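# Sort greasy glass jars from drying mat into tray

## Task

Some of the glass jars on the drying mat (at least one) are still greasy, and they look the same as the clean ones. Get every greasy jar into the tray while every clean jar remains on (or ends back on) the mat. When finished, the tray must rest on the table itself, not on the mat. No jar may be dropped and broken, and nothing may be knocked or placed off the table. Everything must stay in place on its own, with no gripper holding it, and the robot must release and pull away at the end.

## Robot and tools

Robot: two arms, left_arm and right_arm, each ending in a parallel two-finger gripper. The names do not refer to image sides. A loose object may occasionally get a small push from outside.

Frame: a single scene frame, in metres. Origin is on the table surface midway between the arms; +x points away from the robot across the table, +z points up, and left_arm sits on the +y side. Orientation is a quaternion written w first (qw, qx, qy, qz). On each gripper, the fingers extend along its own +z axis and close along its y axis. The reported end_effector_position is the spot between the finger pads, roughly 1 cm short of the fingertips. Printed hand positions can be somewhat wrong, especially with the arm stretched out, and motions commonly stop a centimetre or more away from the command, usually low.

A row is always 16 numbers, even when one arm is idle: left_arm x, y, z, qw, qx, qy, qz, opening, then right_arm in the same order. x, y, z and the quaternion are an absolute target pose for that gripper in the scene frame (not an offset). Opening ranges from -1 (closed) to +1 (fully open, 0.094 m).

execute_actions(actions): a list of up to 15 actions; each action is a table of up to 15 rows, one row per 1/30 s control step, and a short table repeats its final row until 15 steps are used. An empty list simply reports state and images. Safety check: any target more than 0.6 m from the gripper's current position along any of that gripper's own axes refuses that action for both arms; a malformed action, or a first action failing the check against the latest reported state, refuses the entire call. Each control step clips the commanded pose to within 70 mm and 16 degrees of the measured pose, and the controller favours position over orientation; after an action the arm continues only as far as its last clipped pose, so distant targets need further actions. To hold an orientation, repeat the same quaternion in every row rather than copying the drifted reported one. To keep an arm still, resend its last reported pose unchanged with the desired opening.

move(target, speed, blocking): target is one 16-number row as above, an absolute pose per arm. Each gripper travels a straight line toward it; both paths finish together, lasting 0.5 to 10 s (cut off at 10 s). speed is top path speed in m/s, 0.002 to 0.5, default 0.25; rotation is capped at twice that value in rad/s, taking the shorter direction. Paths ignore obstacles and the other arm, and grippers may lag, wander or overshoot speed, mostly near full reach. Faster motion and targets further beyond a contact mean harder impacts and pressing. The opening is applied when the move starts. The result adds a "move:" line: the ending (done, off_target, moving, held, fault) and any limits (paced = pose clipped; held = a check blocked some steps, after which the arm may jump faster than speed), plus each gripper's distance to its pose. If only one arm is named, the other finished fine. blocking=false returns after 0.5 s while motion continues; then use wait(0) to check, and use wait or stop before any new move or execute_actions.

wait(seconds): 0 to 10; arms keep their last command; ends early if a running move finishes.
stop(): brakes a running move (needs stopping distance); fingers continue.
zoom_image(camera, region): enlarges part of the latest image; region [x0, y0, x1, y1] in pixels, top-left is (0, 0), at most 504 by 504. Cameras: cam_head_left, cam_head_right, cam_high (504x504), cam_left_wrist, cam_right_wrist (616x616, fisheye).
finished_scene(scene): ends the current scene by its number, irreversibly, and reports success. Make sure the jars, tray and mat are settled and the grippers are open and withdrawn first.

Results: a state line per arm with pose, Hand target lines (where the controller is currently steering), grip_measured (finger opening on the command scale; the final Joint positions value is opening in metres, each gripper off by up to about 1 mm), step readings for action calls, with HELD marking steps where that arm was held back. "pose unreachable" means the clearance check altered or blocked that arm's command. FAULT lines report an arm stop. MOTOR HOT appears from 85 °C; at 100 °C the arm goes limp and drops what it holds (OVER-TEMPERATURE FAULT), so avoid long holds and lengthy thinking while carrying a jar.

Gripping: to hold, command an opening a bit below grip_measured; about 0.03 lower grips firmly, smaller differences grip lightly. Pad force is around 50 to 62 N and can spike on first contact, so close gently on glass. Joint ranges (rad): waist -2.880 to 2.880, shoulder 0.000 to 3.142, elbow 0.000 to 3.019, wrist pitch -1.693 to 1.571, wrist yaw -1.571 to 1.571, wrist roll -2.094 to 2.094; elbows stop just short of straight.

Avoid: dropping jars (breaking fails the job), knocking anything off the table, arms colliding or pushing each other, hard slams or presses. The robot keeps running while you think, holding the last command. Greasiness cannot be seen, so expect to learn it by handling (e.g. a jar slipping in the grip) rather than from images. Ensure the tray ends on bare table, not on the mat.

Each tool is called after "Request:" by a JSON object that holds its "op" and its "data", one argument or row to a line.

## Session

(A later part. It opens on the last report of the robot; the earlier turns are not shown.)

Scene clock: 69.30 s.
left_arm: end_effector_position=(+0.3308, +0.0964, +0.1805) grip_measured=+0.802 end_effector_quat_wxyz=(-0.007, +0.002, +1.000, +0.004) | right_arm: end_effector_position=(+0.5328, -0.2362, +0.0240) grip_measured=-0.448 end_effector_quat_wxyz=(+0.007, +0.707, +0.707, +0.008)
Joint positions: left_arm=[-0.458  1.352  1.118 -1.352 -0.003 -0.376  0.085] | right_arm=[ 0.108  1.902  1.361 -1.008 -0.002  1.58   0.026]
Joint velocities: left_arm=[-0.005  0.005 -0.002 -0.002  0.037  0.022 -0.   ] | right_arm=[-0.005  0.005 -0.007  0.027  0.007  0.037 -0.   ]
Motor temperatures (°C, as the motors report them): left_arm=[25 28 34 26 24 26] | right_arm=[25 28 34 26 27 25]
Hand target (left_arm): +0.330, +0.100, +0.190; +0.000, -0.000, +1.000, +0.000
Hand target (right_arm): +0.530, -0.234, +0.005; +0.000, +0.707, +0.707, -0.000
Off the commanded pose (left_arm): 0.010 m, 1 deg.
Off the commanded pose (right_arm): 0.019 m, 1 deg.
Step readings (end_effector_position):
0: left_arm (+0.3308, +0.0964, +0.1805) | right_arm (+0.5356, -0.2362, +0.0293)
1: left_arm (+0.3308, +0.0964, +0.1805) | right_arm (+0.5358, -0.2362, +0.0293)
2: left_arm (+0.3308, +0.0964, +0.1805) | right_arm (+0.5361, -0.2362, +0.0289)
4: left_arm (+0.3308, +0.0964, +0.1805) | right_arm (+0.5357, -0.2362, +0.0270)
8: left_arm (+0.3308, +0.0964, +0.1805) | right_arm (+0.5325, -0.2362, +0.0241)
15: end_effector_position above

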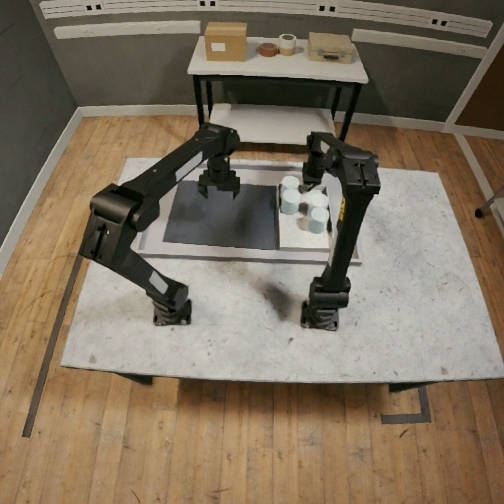

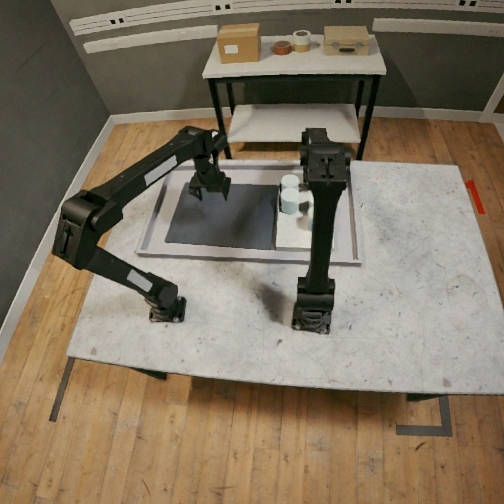

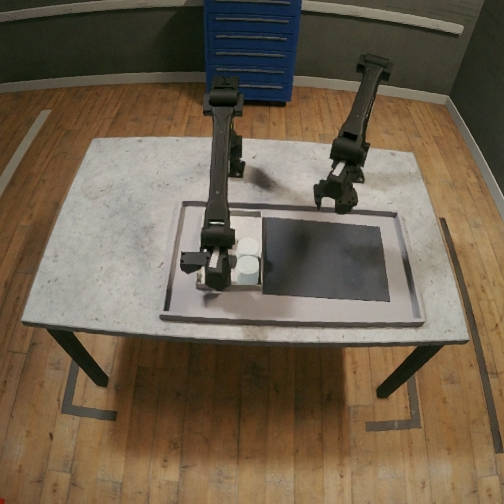

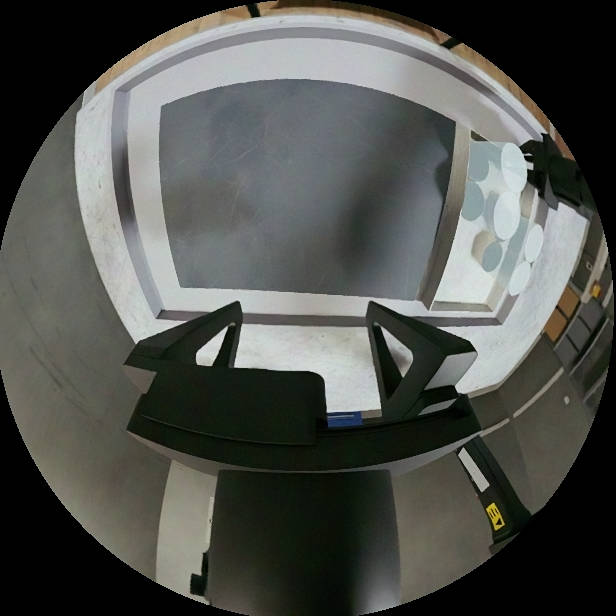

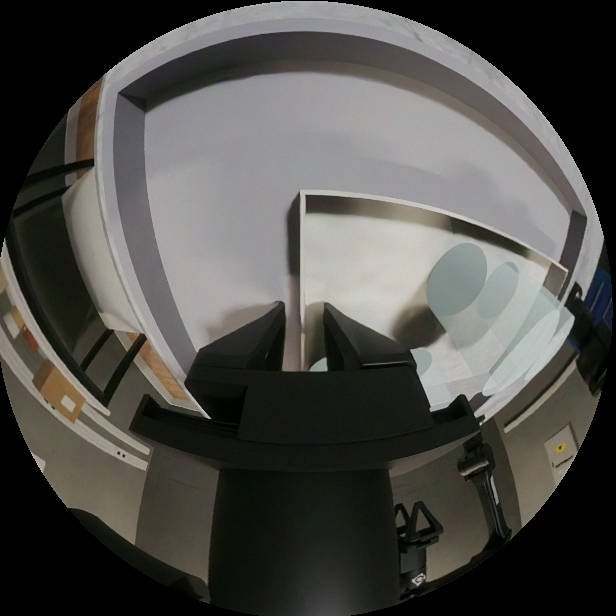

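Request:
{"op": "execute_actions", "data": {
  "actions": [
    [[0.33,0.10,0.19,0,0,1,0,0.8,0.532,-0.235,0.015,0,0.7071,0.7071,0,-0.55],[0.33,0.10,0.19,0,0,1,0,0.8,0.532,-0.235,0.015,0,0.7071,0.7071,0,-0.65],[0.33,0.10,0.19,0,0,1,0,0.8,0.532,-0.235,0.015,0,0.7071,0.7071,0,-0.73],[0.33,0.10,0.19,0,0,1,0,0.8,0.532,-0.235,0.015,0,0.7071,0.7071,0,-0.8],[0.33,0.10,0.19,0,0,1,0,0.8,0.532,-0.235,0.015,0,0.7071,0.7071,0,-0.85],[0.33,0.10,0.19,0,0,1,0,0.8,0.532,-0.235,0.015,0,0.7071,0.7071,0,-0.88],[0.33,0.10,0.19,0,0,1,0,0.8,0.532,-0.235,0.015,0,0.7071,0.7071,0,-0.90],[0.33,0.10,0.19,0,0,1,0,0.8,0.532,-0.235,0.015,0,0.7071,0.7071,0,-0.92],[0.33,0.10,0.19,0,0,1,0,0.8,0.532,-0.235,0.015,0,0.7071,0.7071,0,-0.94],[0.33,0.10,0.19,0,0,1,0,0.8,0.532,-0.235,0.015,0,0.7071,0.7071,0,-0.96],[0.33,0.10,0.19,0,0,1,0,0.8,0.532,-0.235,0.015,0,0.7071,0.7071,0,-0.98]]
  ]
}}

Request:
{"op": "move", "data": {
  "target": [0.33,0.10,0.19,0,0,1,0,0.8,0.530,-0.235,0.104,0.0739,0.7032,0.7032,0.0739,-0.98],
  "speed": 0.035
}}

Scene clock: 70.13 s.
left_arm: end_effector_position=(+0.3308, +0.0964, +0.1805) grip_measured=+0.802 end_effector_quat_wxyz=(-0.007, +0.002, +1.000, +0.004) | right_arm: end_effector_position=(+0.5328, -0.2363, +0.0240) grip_measured=-0.963 end_effector_quat_wxyz=(+0.007, +0.708, +0.706, +0.008)
Joint positions: left_arm=[-0.458  1.352  1.118 -1.352 -0.003 -0.376  0.085] | right_arm=[ 0.108  1.902  1.361 -1.008 -0.002  1.584  0.002]
Joint velocities: left_arm=[-0.015 -0.005  0.007  0.002  0.007  0.022 -0.   ] | right_arm=[-0.015  0.005 -0.012 -0.017 -0.037  0.007  0.001]
Motor temperatures (°C, as the motors report them): left_arm=[25 28 34 26 24 26] | right_arm=[25 28 34 26 27 25]
Hand target (left_arm): +0.330, +0.100, +0.190; +0.000, -0.000, +1.000, +0.000
Hand target (right_arm): +0.532, -0.235, +0.015; +0.000, +0.707, +0.707, -0.000
Off the commanded pose (left_arm): 0.010 m, 1 deg.
Off the commanded pose (right_arm): 0.009 m, 1 deg.
Step readings (end_effector_position):
0: left_arm (+0.3308, +0.0964, +0.1805) | right_arm (+0.5328, -0.2362, +0.0240)
1: left_arm (+0.3308, +0.0964, +0.1805) | right_arm (+0.5328, -0.2362, +0.0240)
2: left_arm (+0.3308, +0.0964, +0.1805) | right_arm (+0.5328, -0.2362, +0.0240)
4: left_arm (+0.3308, +0.0964, +0.1805) | right_arm (+0.5328, -0.2362, +0.0240)
8: left_arm (+0.3308, +0.0964, +0.1805) | right_arm (+0.5328, -0.2362, +0.0240)
15: end_effector_position above

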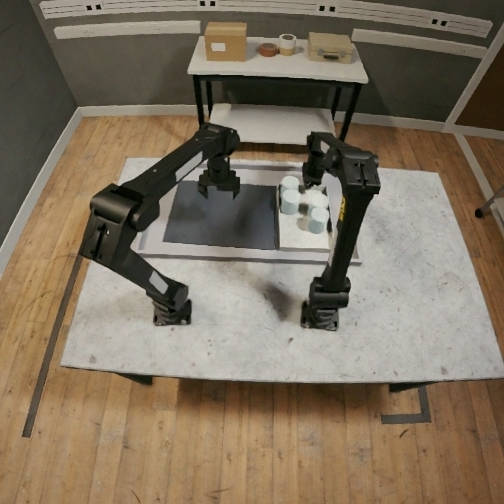

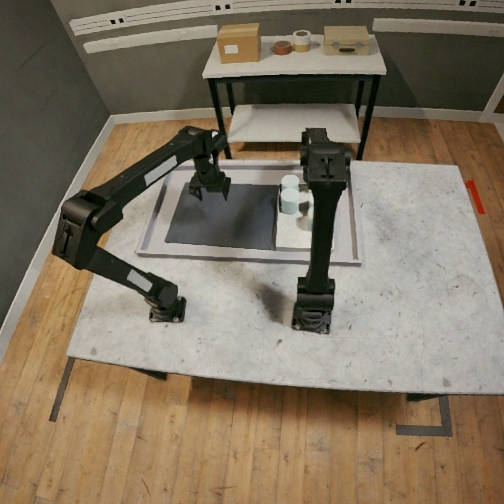

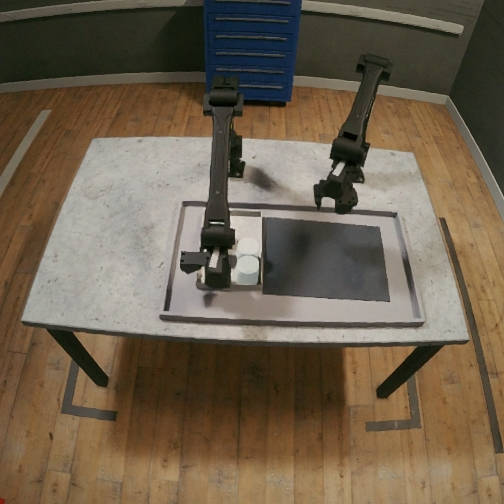

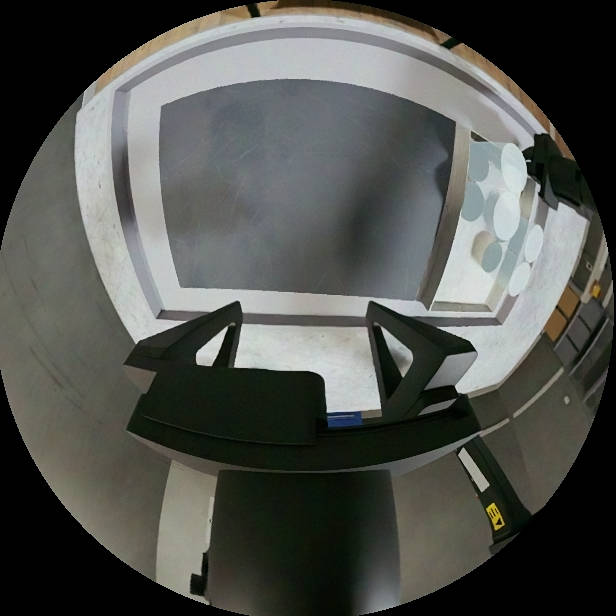

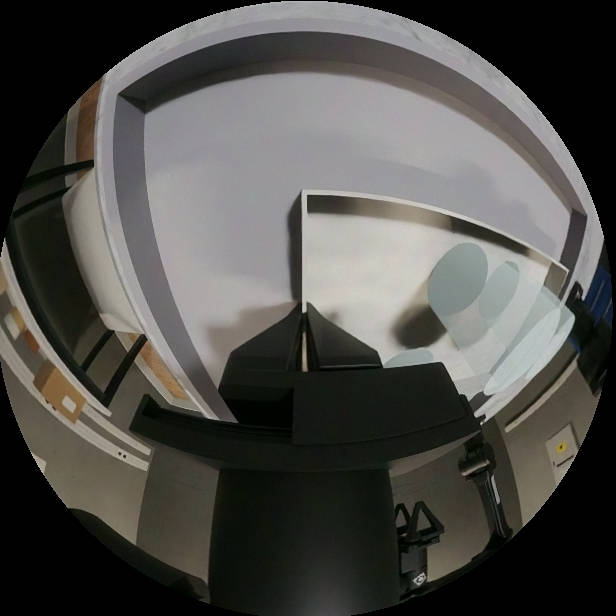

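Scene clock: 73.20 s.
left_arm: end_effector_position=(+0.3308, +0.0964, +0.1805) grip_measured=+0.802 end_effector_quat_wxyz=(-0.007, +0.002, +1.000, +0.004) | right_arm: end_effector_position=(+0.5246, -0.2366, +0.0777) grip_measured=-0.963 end_effector_quat_wxyz=(+0.053, +0.707, +0.703, +0.055)
Joint positions: left_arm=[-0.458  1.352  1.118 -1.352 -0.003 -0.376  0.085] | right_arm=[ 0.108  1.745  1.281 -0.953 -0.     1.586  0.002]
Joint velocities: left_arm=[-0.015 -0.005 -0.002  0.007 -0.051  0.007  0.001] | right_arm=[-0.024  0.015 -0.012 -0.007 -0.022  0.022 -0.001]
Motor temperatures (°C, as the motors report them): left_arm=[25 28 34 26 24 26] | right_arm=[25 29 33 26 27 25]
Hand target (left_arm): +0.330, +0.100, +0.190; +0.000, -0.000, +1.000, +0.000
Hand target (right_arm): +0.529, -0.235, +0.103; +0.073, +0.704, +0.702, +0.075
Off the commanded pose (left_arm): 0.010 m, 1 deg.
Off the commanded pose (right_arm): 0.027 m, 3 deg.
move: off_target (right_arm)

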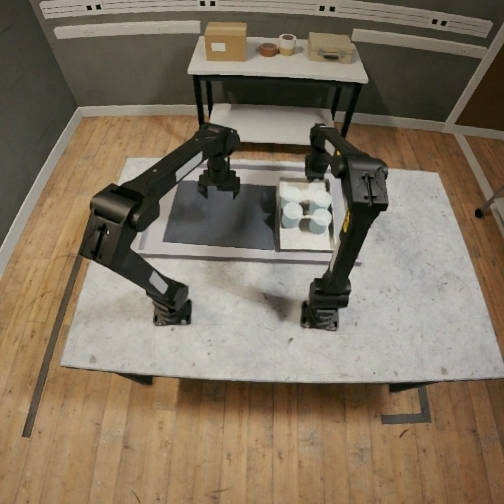

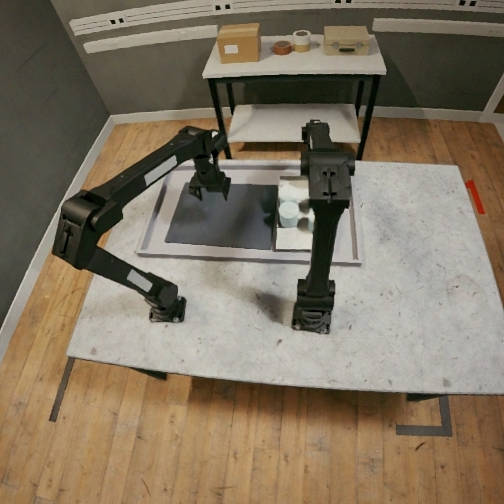

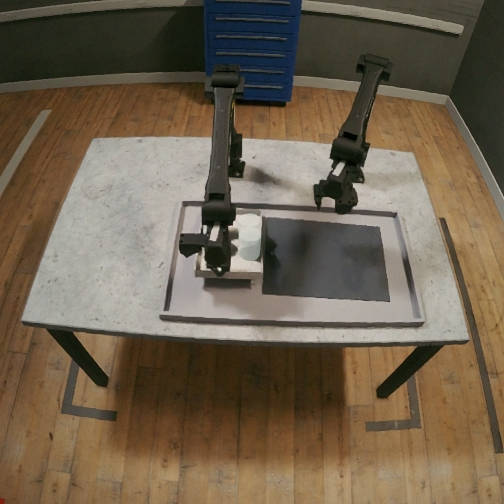

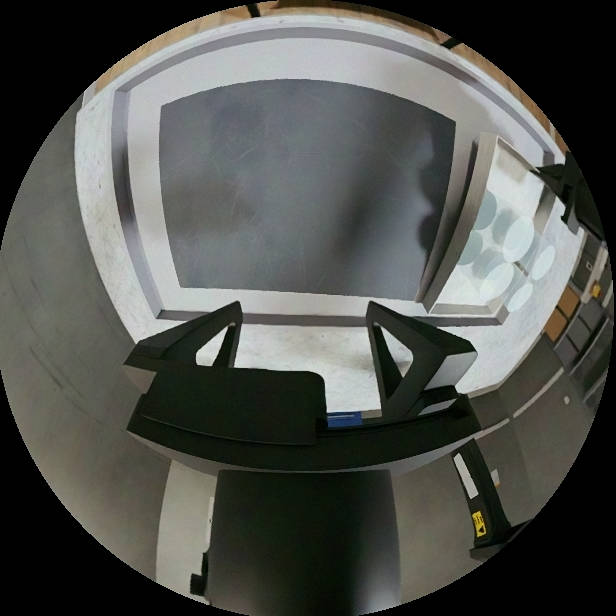

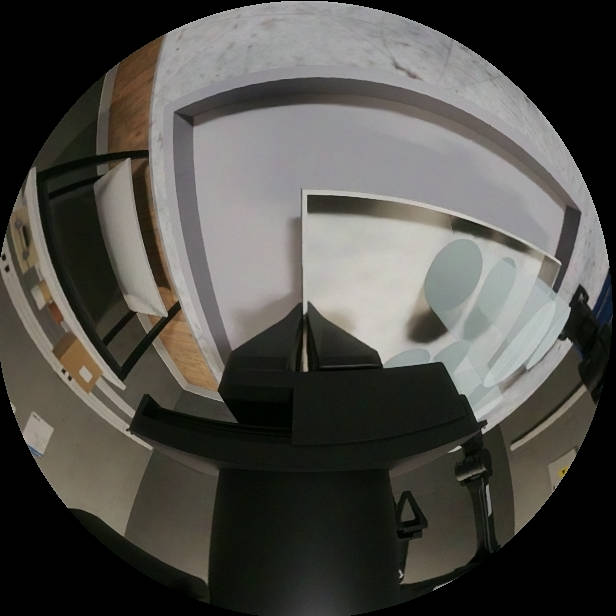

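Request:
{"op": "move", "data": {
  "target": [0.33,0.10,0.19,0,0,1,0,0.8,0.528,-0.235,0.114,0.0831,0.7022,0.7022,0.0831,-0.98],
  "speed": 0.02
}}

Scene clock: 75.67 s.
left_arm: end_effector_position=(+0.3308, +0.0964, +0.1805) grip_measured=+0.802 end_effector_quat_wxyz=(-0.007, +0.002, +1.000, +0.004) | right_arm: end_effector_position=(+0.5254, -0.2365, +0.0928) grip_measured=-0.963 end_effector_quat_wxyz=(+0.066, +0.705, +0.703, +0.068)
Joint positions: left_arm=[-0.458  1.352  1.118 -1.352 -0.003 -0.376  0.085] | right_arm=[ 0.108  1.711  1.273 -0.943 -0.001  1.584  0.002]
Joint velocities: left_arm=[ 0.015 -0.005  0.017 -0.002  0.007 -0.007 -0.001] | right_arm=[ 0.005 -0.015 -0.012 -0.002  0.037 -0.022  0.   ]
Motor temperatures (°C, as the motors report them): left_arm=[25 28 34 26 24 26] | right_arm=[25 29 33 26 27 25]
Hand target (left_arm): +0.330, +0.100, +0.190; +0.000, -0.000, +1.000, +0.000
Hand target (right_arm): +0.528, -0.235, +0.114; +0.083, +0.703, +0.702, +0.084
Off the commanded pose (left_arm): 0.010 m, 1 deg.
Off the commanded pose (right_arm): 0.021 m, 3 deg.
move: off_target (right_arm)

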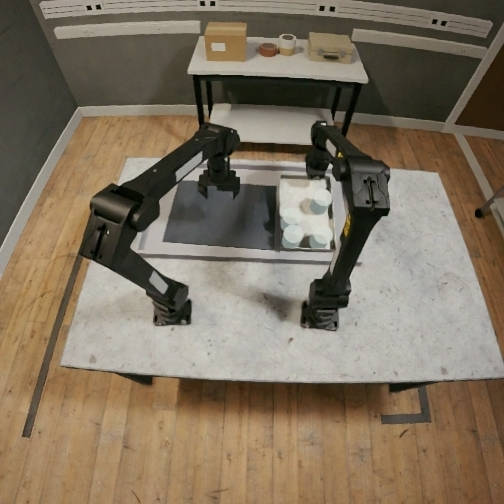

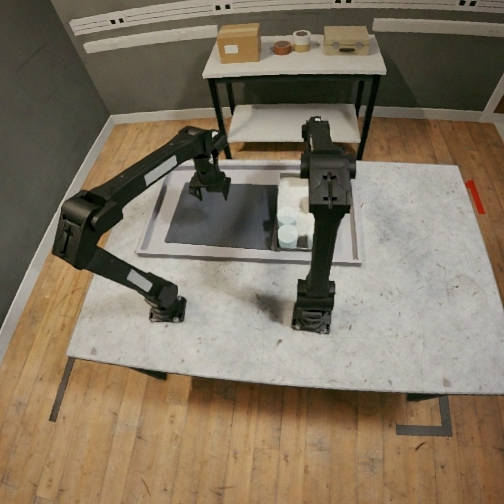

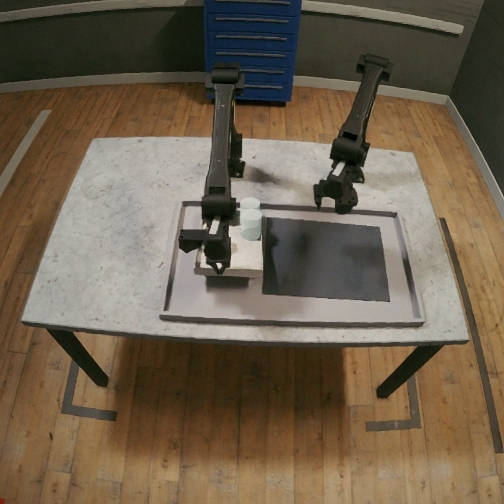

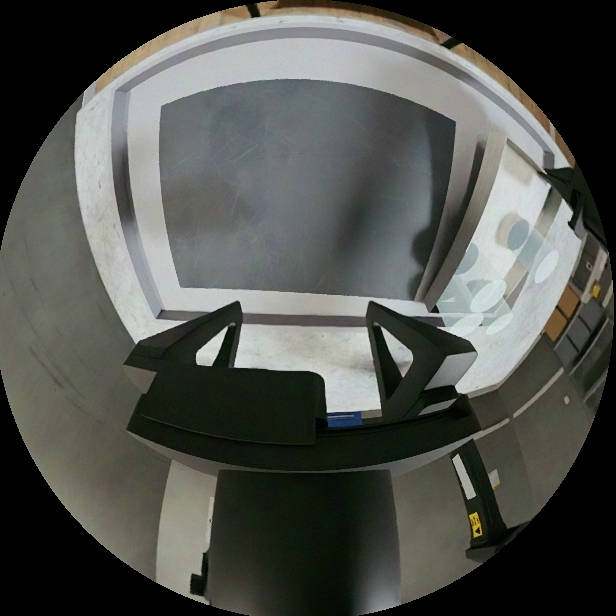

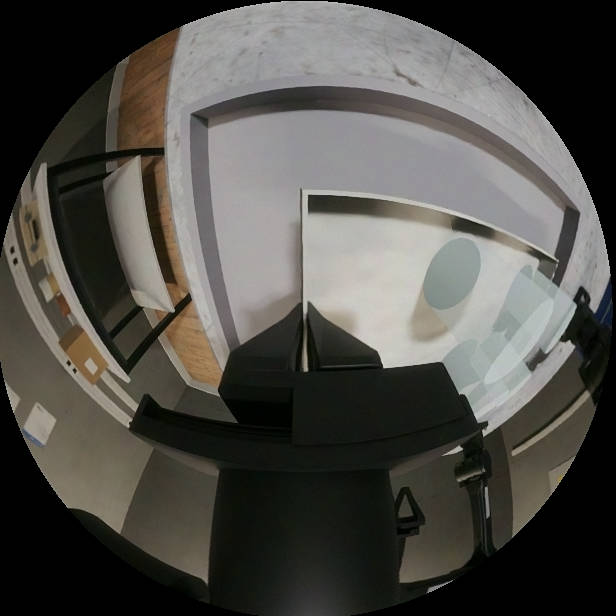

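Request:
{"op": "move", "data": {
  "target": [0.25,0.25,0.19,0,0,1,0,0.8,0.531,-0.235,0.008,0,0.7071,0.7071,0,-0.98],
  "speed": 0.07
}}

Scene clock: 78.63 s.
left_arm: end_effector_position=(+0.2540, +0.2467, +0.1843) grip_measured=+0.802 end_effector_quat_wxyz=(-0.003, +0.001, +1.000, +0.001) | right_arm: end_effector_position=(+0.5186, -0.2366, +0.0234) grip_measured=-0.963 end_effector_quat_wxyz=(+0.006, +0.708, +0.706, +0.006)
Joint positions: left_arm=[-0.035  1.058  0.891 -1.409 -0.003  0.046  0.085] | right_arm=[ 0.108  1.873  1.314 -0.994 -0.001  1.584  0.002]
Joint velocities: left_arm=[-0.005  0.005 -0.007 -0.012  0.037 -0.051 -0.001] | right_arm=[ 0.005 -0.005  0.002  0.007  0.007 -0.007 -0.001]
Motor temperatures (°C, as the motors report them): left_arm=[25 28 34 26 24 26] | right_arm=[25 29 34 26 27 25]
Hand target (left_arm): +0.251, +0.250, +0.189; +0.000, -0.000, +1.000, +0.002
Hand target (right_arm): +0.530, -0.235, +0.008; +0.002, +0.706, +0.708, -0.001
Off the commanded pose (left_arm): 0.008 m, 0 deg.
Off the commanded pose (right_arm): 0.020 m, 1 deg.
move: off_target (right_arm)

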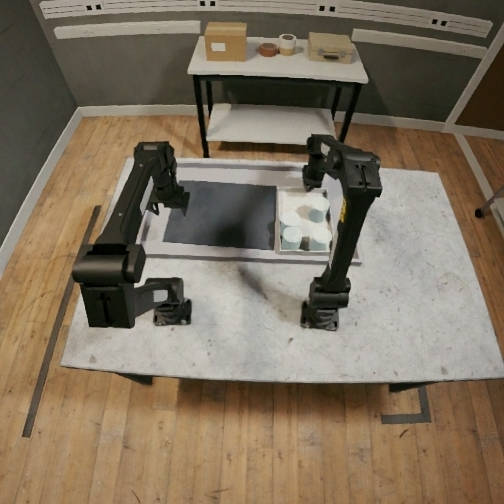

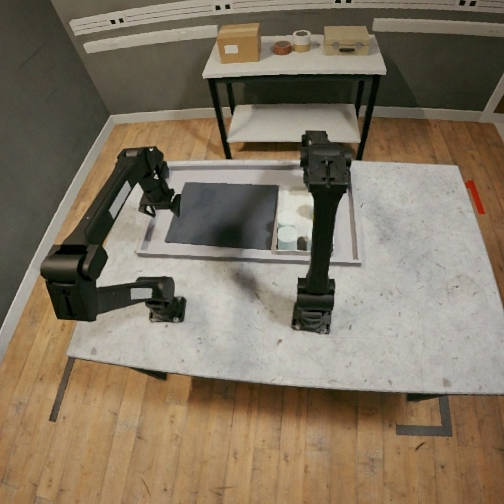

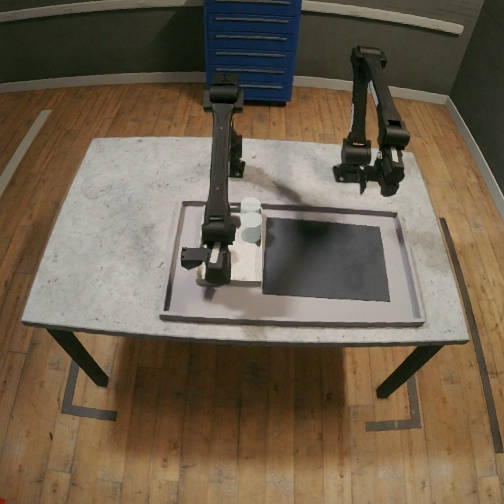

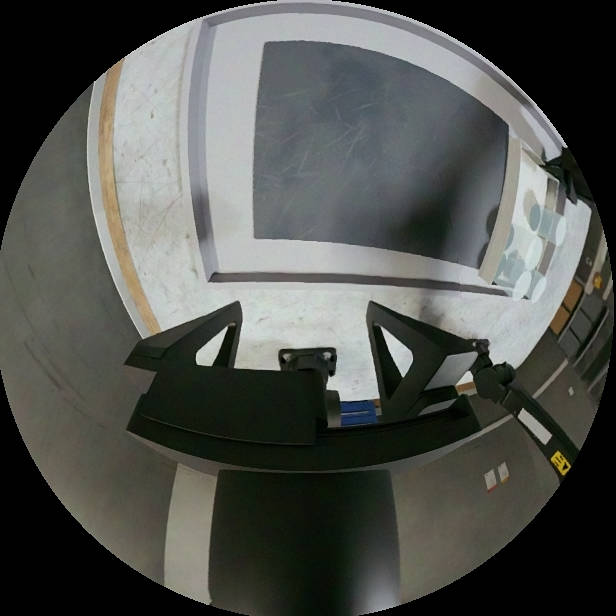

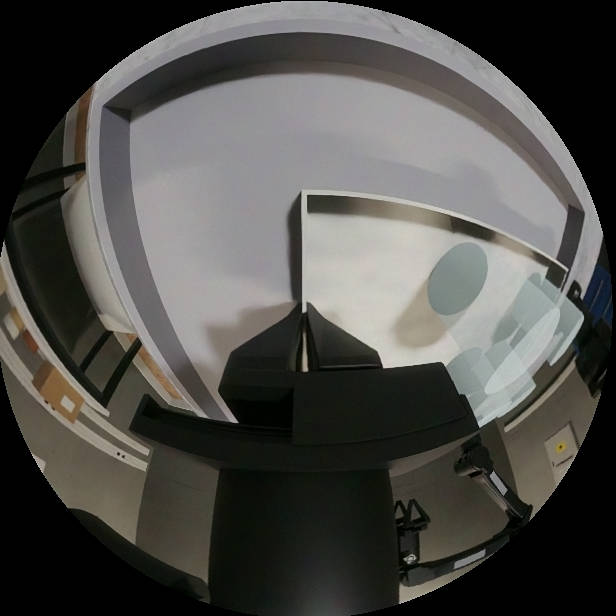

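Request:
{"op": "execute_actions", "data": {
  "actions": [
    [[0.25,0.25,0.19,0,0,1,0,0.8,0.52,-0.236,0.02,0,0.7071,0.7071,0,-0.94],[0.25,0.25,0.19,0,0,1,0,0.8,0.52,-0.236,0.02,0,0.7071,0.7071,0,-0.88],[0.25,0.25,0.19,0,0,1,0,0.8,0.52,-0.236,0.02,0,0.7071,0.7071,0,-0.75],[0.25,0.25,0.19,0,0,1,0,0.8,0.52,-0.236,0.02,0,0.7071,0.7071,0,-0.55],[0.25,0.25,0.19,0,0,1,0,0.8,0.52,-0.236,0.02,0,0.7071,0.7071,0,-0.3]]
  ]
}}

Request:
{"op": "move", "data": {
  "target": [0.25,0.25,0.19,0,0,1,0,0.8,0.525,-0.24,0.14,0,0.7071,0.7071,0,-0.3],
  "speed": 0.18
}}

Request:
{"op": "move", "data": {
  "target": [0.25,0.25,0.19,0,0,1,0,0.8,0.388,-0.266,0.125,0,0.7071,0.7071,0,1],
  "speed": 0.2
}}

Scene clock: 79.30 s.
left_arm: end_effector_position=(+0.2529, +0.2466, +0.1843) grip_measured=+0.802 end_effector_quat_wxyz=(-0.005, +0.004, +1.000, +0.001) | right_arm: end_effector_position=(+0.5181, -0.2366, +0.0234) grip_measured=-0.302 end_effector_quat_wxyz=(+0.005, +0.708, +0.706, +0.006)
Joint positions: left_arm=[-0.035  1.058  0.891 -1.413 -0.003  0.051  0.085] | right_arm=[ 0.108  1.873  1.314 -0.996 -0.001  1.584  0.033]
Joint velocities: left_arm=[-0.005 -0.015  0.007  0.002  0.037 -0.037  0.001] | right_arm=[-0.034  0.005 -0.007  0.007  0.037 -0.051 -0.001]
Motor temperatures (°C, as the motors report them): left_arm=[25 28 34 26 24 26] | right_arm=[25 29 34 26 27 25]
Hand target (left_arm): +0.250, +0.250, +0.190; +0.000, -0.000, +1.000, +0.000
Hand target (right_arm): +0.520, -0.236, +0.020; +0.000, +0.707, +0.707, -0.000
Off the commanded pose (left_arm): 0.007 m, 1 deg.
Off the commanded pose (right_arm): 0.004 m, 1 deg.
Step readings (end_effector_position):
0: left_arm (+0.2540, +0.2467, +0.1843) | right_arm (+0.5186, -0.2366, +0.0234)
1: left_arm (+0.2538, +0.2467, +0.1843) | right_arm (+0.5182, -0.2366, +0.0234)
2: left_arm (+0.2535, +0.2467, +0.1843) | right_arm (+0.5181, -0.2366, +0.0234)
4: left_arm (+0.2530, +0.2467, +0.1843) | right_arm (+0.5181, -0.2366, +0.0234)
8: left_arm (+0.2529, +0.2466, +0.1843) | right_arm (+0.5181, -0.2366, +0.0234)
15: end_effector_position above

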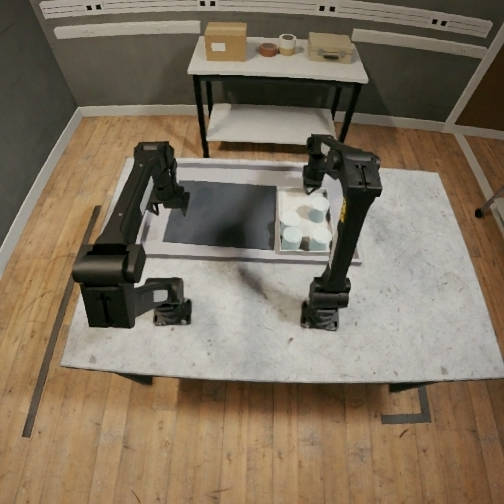

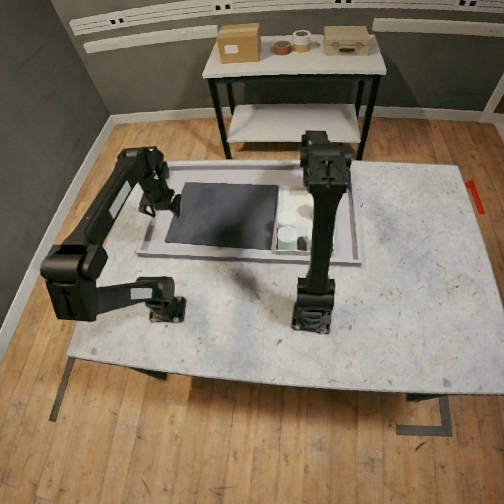

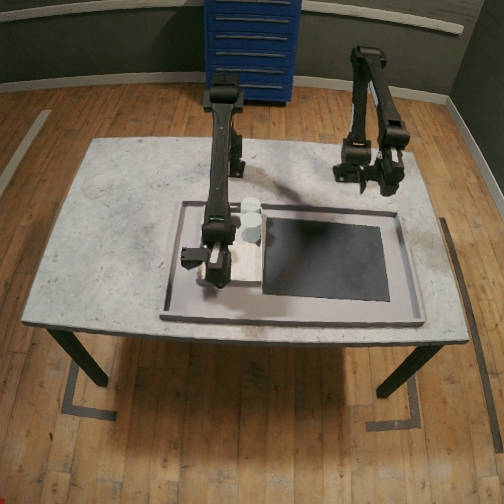

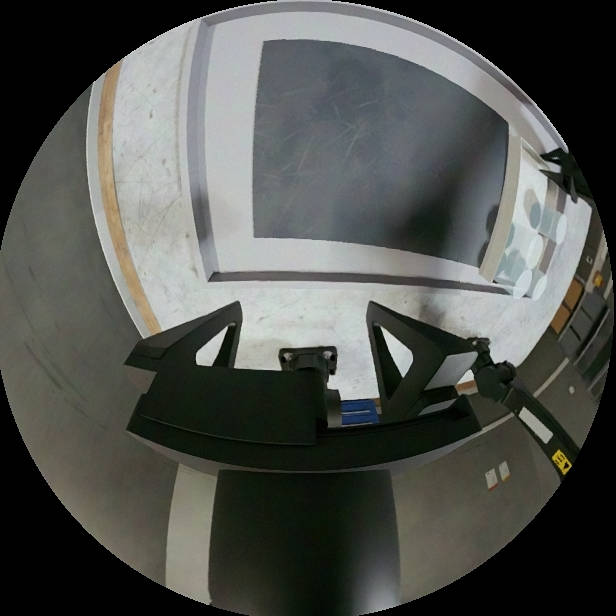

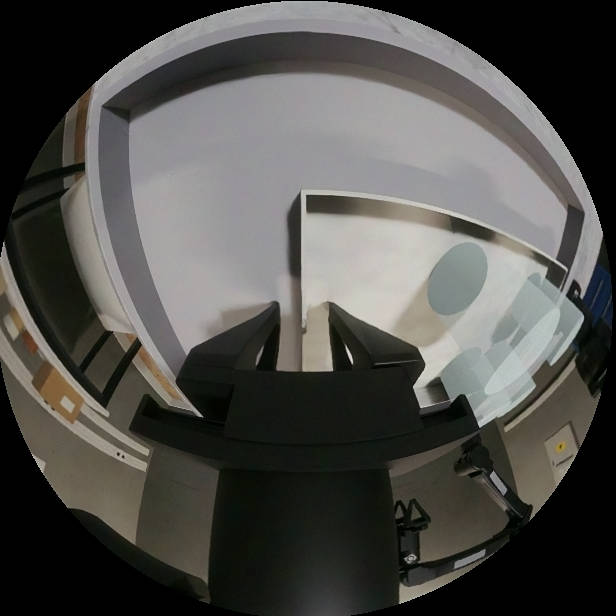

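Scene clock: 80.37 s.
left_arm: end_effector_position=(+0.2529, +0.2466, +0.1843) grip_measured=+0.802 end_effector_quat_wxyz=(-0.005, +0.004, +1.000, +0.001) | right_arm: end_effector_position=(+0.5158, -0.2366, +0.1288) grip_measured=-0.301 end_effector_quat_wxyz=(-0.005, +0.708, +0.707, -0.005)
Joint positions: left_arm=[-0.035  1.058  0.891 -1.413 -0.003  0.051  0.085] | right_arm=[ 0.108  1.771  1.469 -1.283 -0.001  1.582  0.033]
Joint velocities: left_arm=[-0.005  0.005  0.007 -0.017  0.022  0.007 -0.001] | right_arm=[ 0.005 -0.024 -0.007 -0.007  0.007 -0.066 -0.002]
Motor temperatures (°C, as the motors report them): left_arm=[25 28 34 26 24 26] | right_arm=[25 29 34 26 27 25]
Hand target (left_arm): +0.250, +0.250, +0.190; +0.000, +0.000, +1.000, +0.000
Hand target (right_arm): +0.524, -0.240, +0.140; +0.000, +0.707, +0.707, +0.000
Off the commanded pose (left_arm): 0.007 m, 1 deg.
Off the commanded pose (right_arm): 0.015 m, 1 deg.
move: off_target (right_arm)

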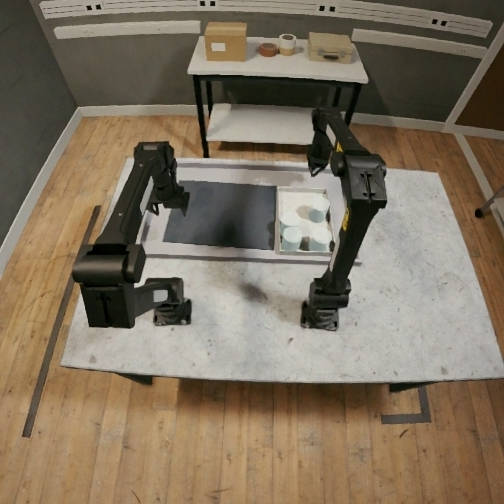

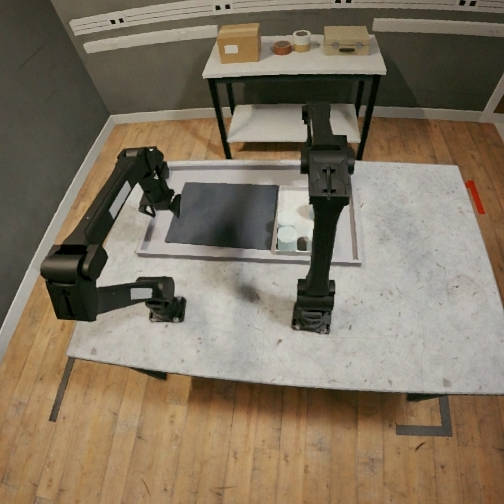

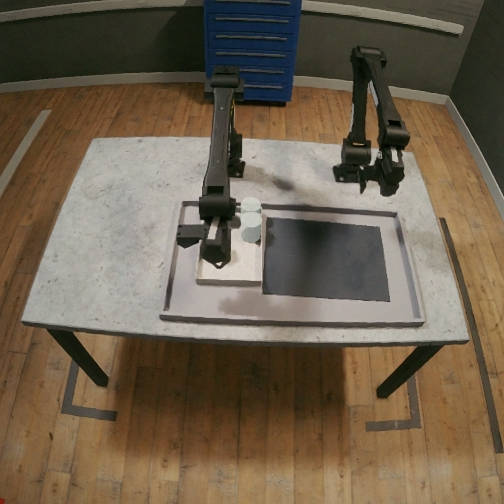

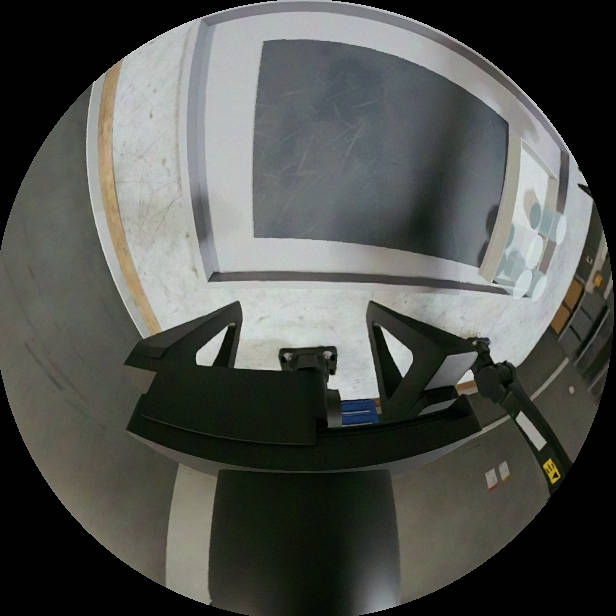

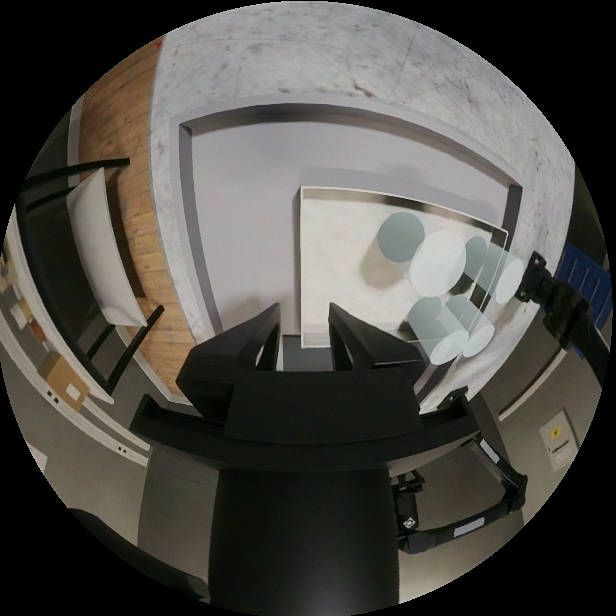

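Scene clock: 81.43 s.
left_arm: end_effector_position=(+0.2529, +0.2466, +0.1843) grip_measured=+0.802 end_effector_quat_wxyz=(-0.005, +0.004, +1.000, +0.001) | right_arm: end_effector_position=(+0.3869, -0.2625, +0.1266) grip_measured=+1.000 end_effector_quat_wxyz=(-0.005, +0.708, +0.706, -0.004)
Joint positions: left_arm=[-0.035  1.058  0.891 -1.413 -0.003  0.051  0.085] | right_arm=[ 0.046  1.453  1.072 -1.201 -0.001  1.521  0.094]
Joint velocities: left_arm=[-0.005 -0.005 -0.007 -0.002  0.007  0.022 -0.001] | right_arm=[-0.005 -0.005  0.007  0.012 -0.037 -0.022  0.   ]
Motor temperatures (°C, as the motors report them): left_arm=[25 28 34 26 24 26] | right_arm=[25 29 34 26 27 25]
Hand target (left_arm): +0.250, +0.250, +0.190; +0.000, -0.000, +1.000, +0.000
Hand target (right_arm): +0.388, -0.265, +0.124; -0.000, +0.707, +0.707, -0.000
Off the commanded pose (left_arm): 0.007 m, 1 deg.
Off the commanded pose (right_arm): 0.004 m, 1 deg.
move: done

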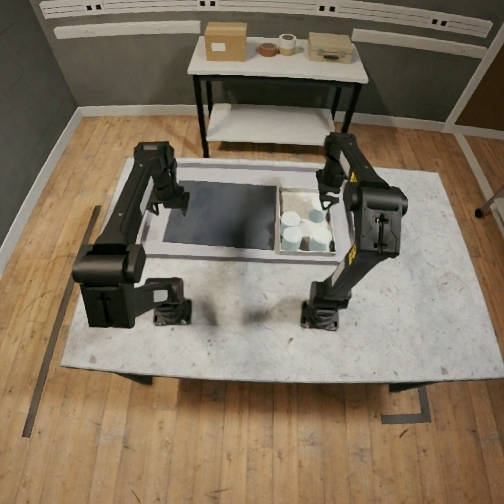

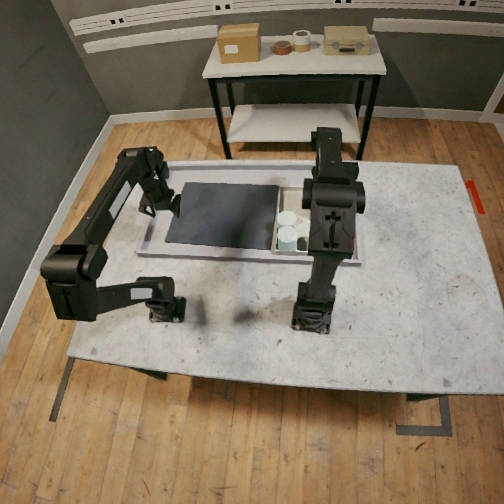

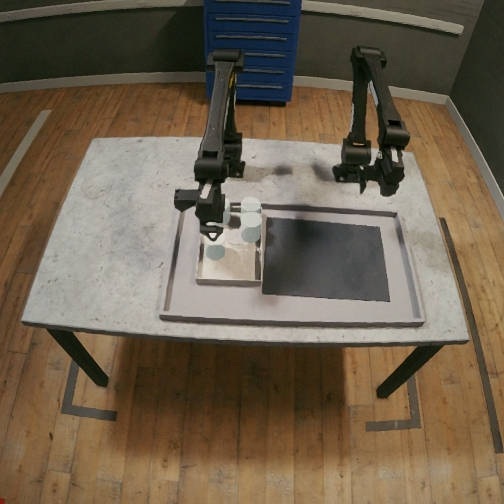

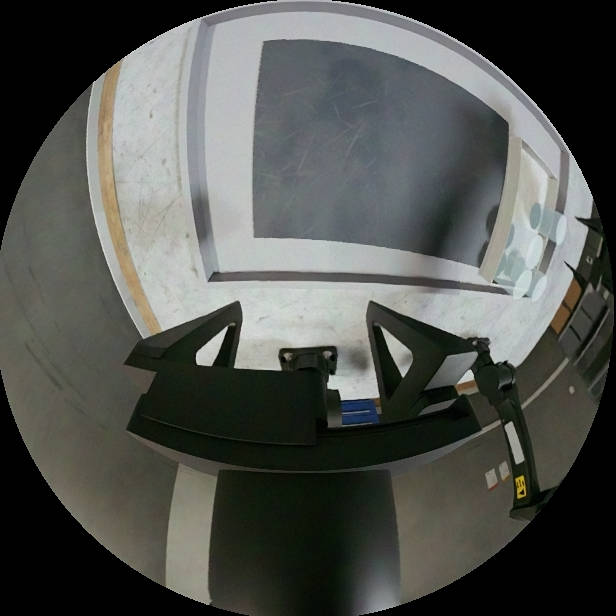

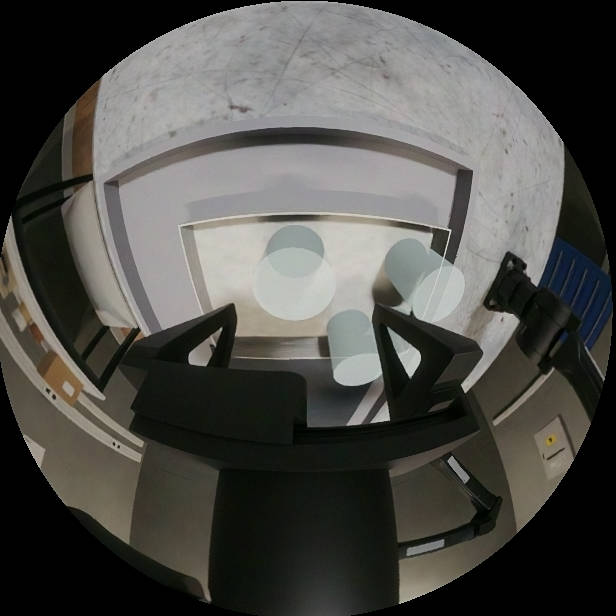

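Request:
{"op": "move", "data": {
  "target": [0.25,0.25,0.19,0,0,1,0,0.8,0.393,-0.254,0.047,0,0.7071,0.7071,0,1],
  "speed": 0.1
}}

Scene clock: 82.73 s.
left_arm: end_effector_position=(+0.2529, +0.2466, +0.1843) grip_measured=+0.802 end_effector_quat_wxyz=(-0.005, +0.004, +1.000, +0.001) | right_arm: end_effector_position=(+0.3939, -0.2581, +0.0576) grip_measured=+1.000 end_effector_quat_wxyz=(+0.004, +0.708, +0.706, +0.004)
Joint positions: left_arm=[-0.035  1.058  0.891 -1.413 -0.003  0.051  0.085] | right_arm=[ 0.058  1.545  0.971 -0.986 -0.001  1.532  0.094]
Joint velocities: left_arm=[-0.015 -0.005  0.012  0.002 -0.007  0.007  0.   ] | right_arm=[ 0.005  0.015 -0.012  0.002 -0.007 -0.037  0.   ]
Motor temperatures (°C, as the motors report them): left_arm=[25 28 34 26 24 26] | right_arm=[25 29 34 26 27 25]
Hand target (left_arm): +0.250, +0.250, +0.190; +0.000, -0.000, +1.000, +0.000
Hand target (right_arm): +0.393, -0.254, +0.048; +0.000, +0.707, +0.707, +0.000
Off the commanded pose (left_arm): 0.007 m, 1 deg.
Off the commanded pose (right_arm): 0.011 m, 1 deg.
move: off_target (right_arm)

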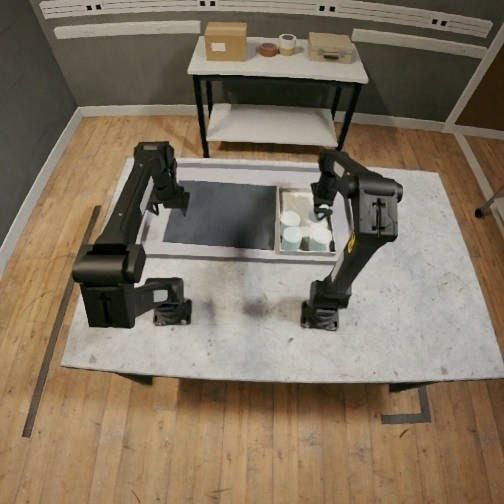

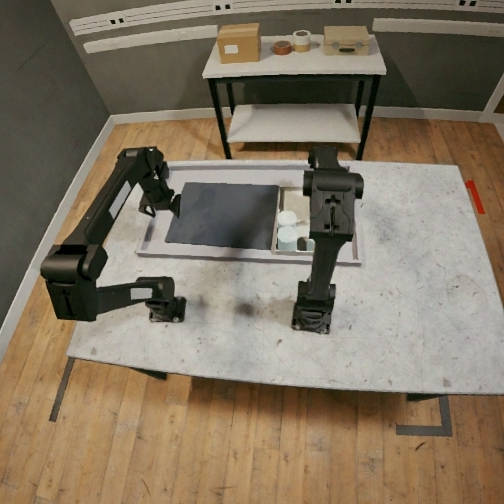

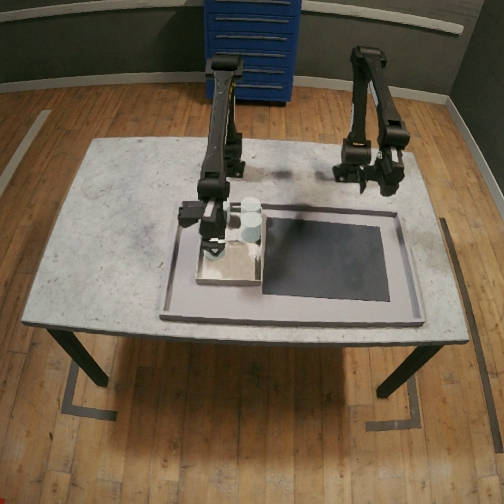

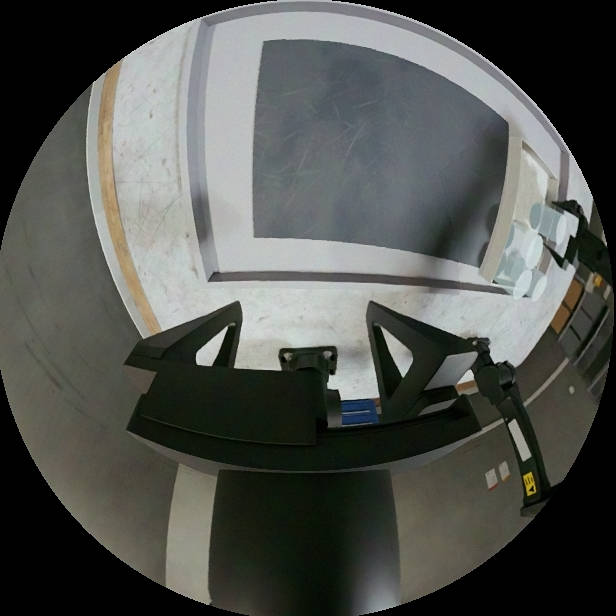

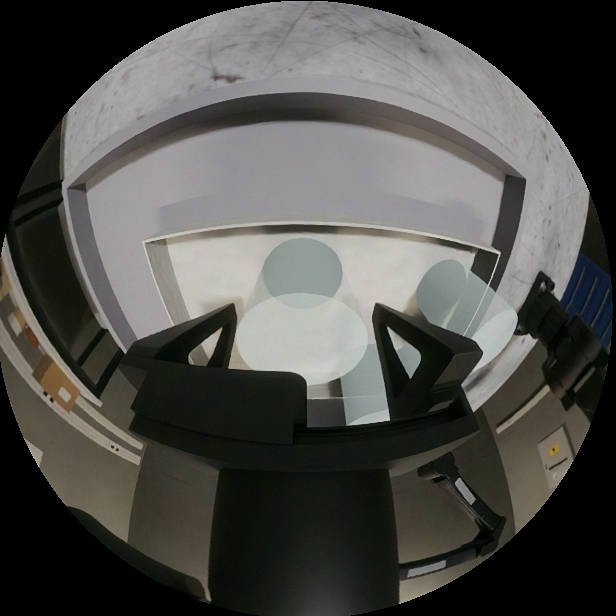

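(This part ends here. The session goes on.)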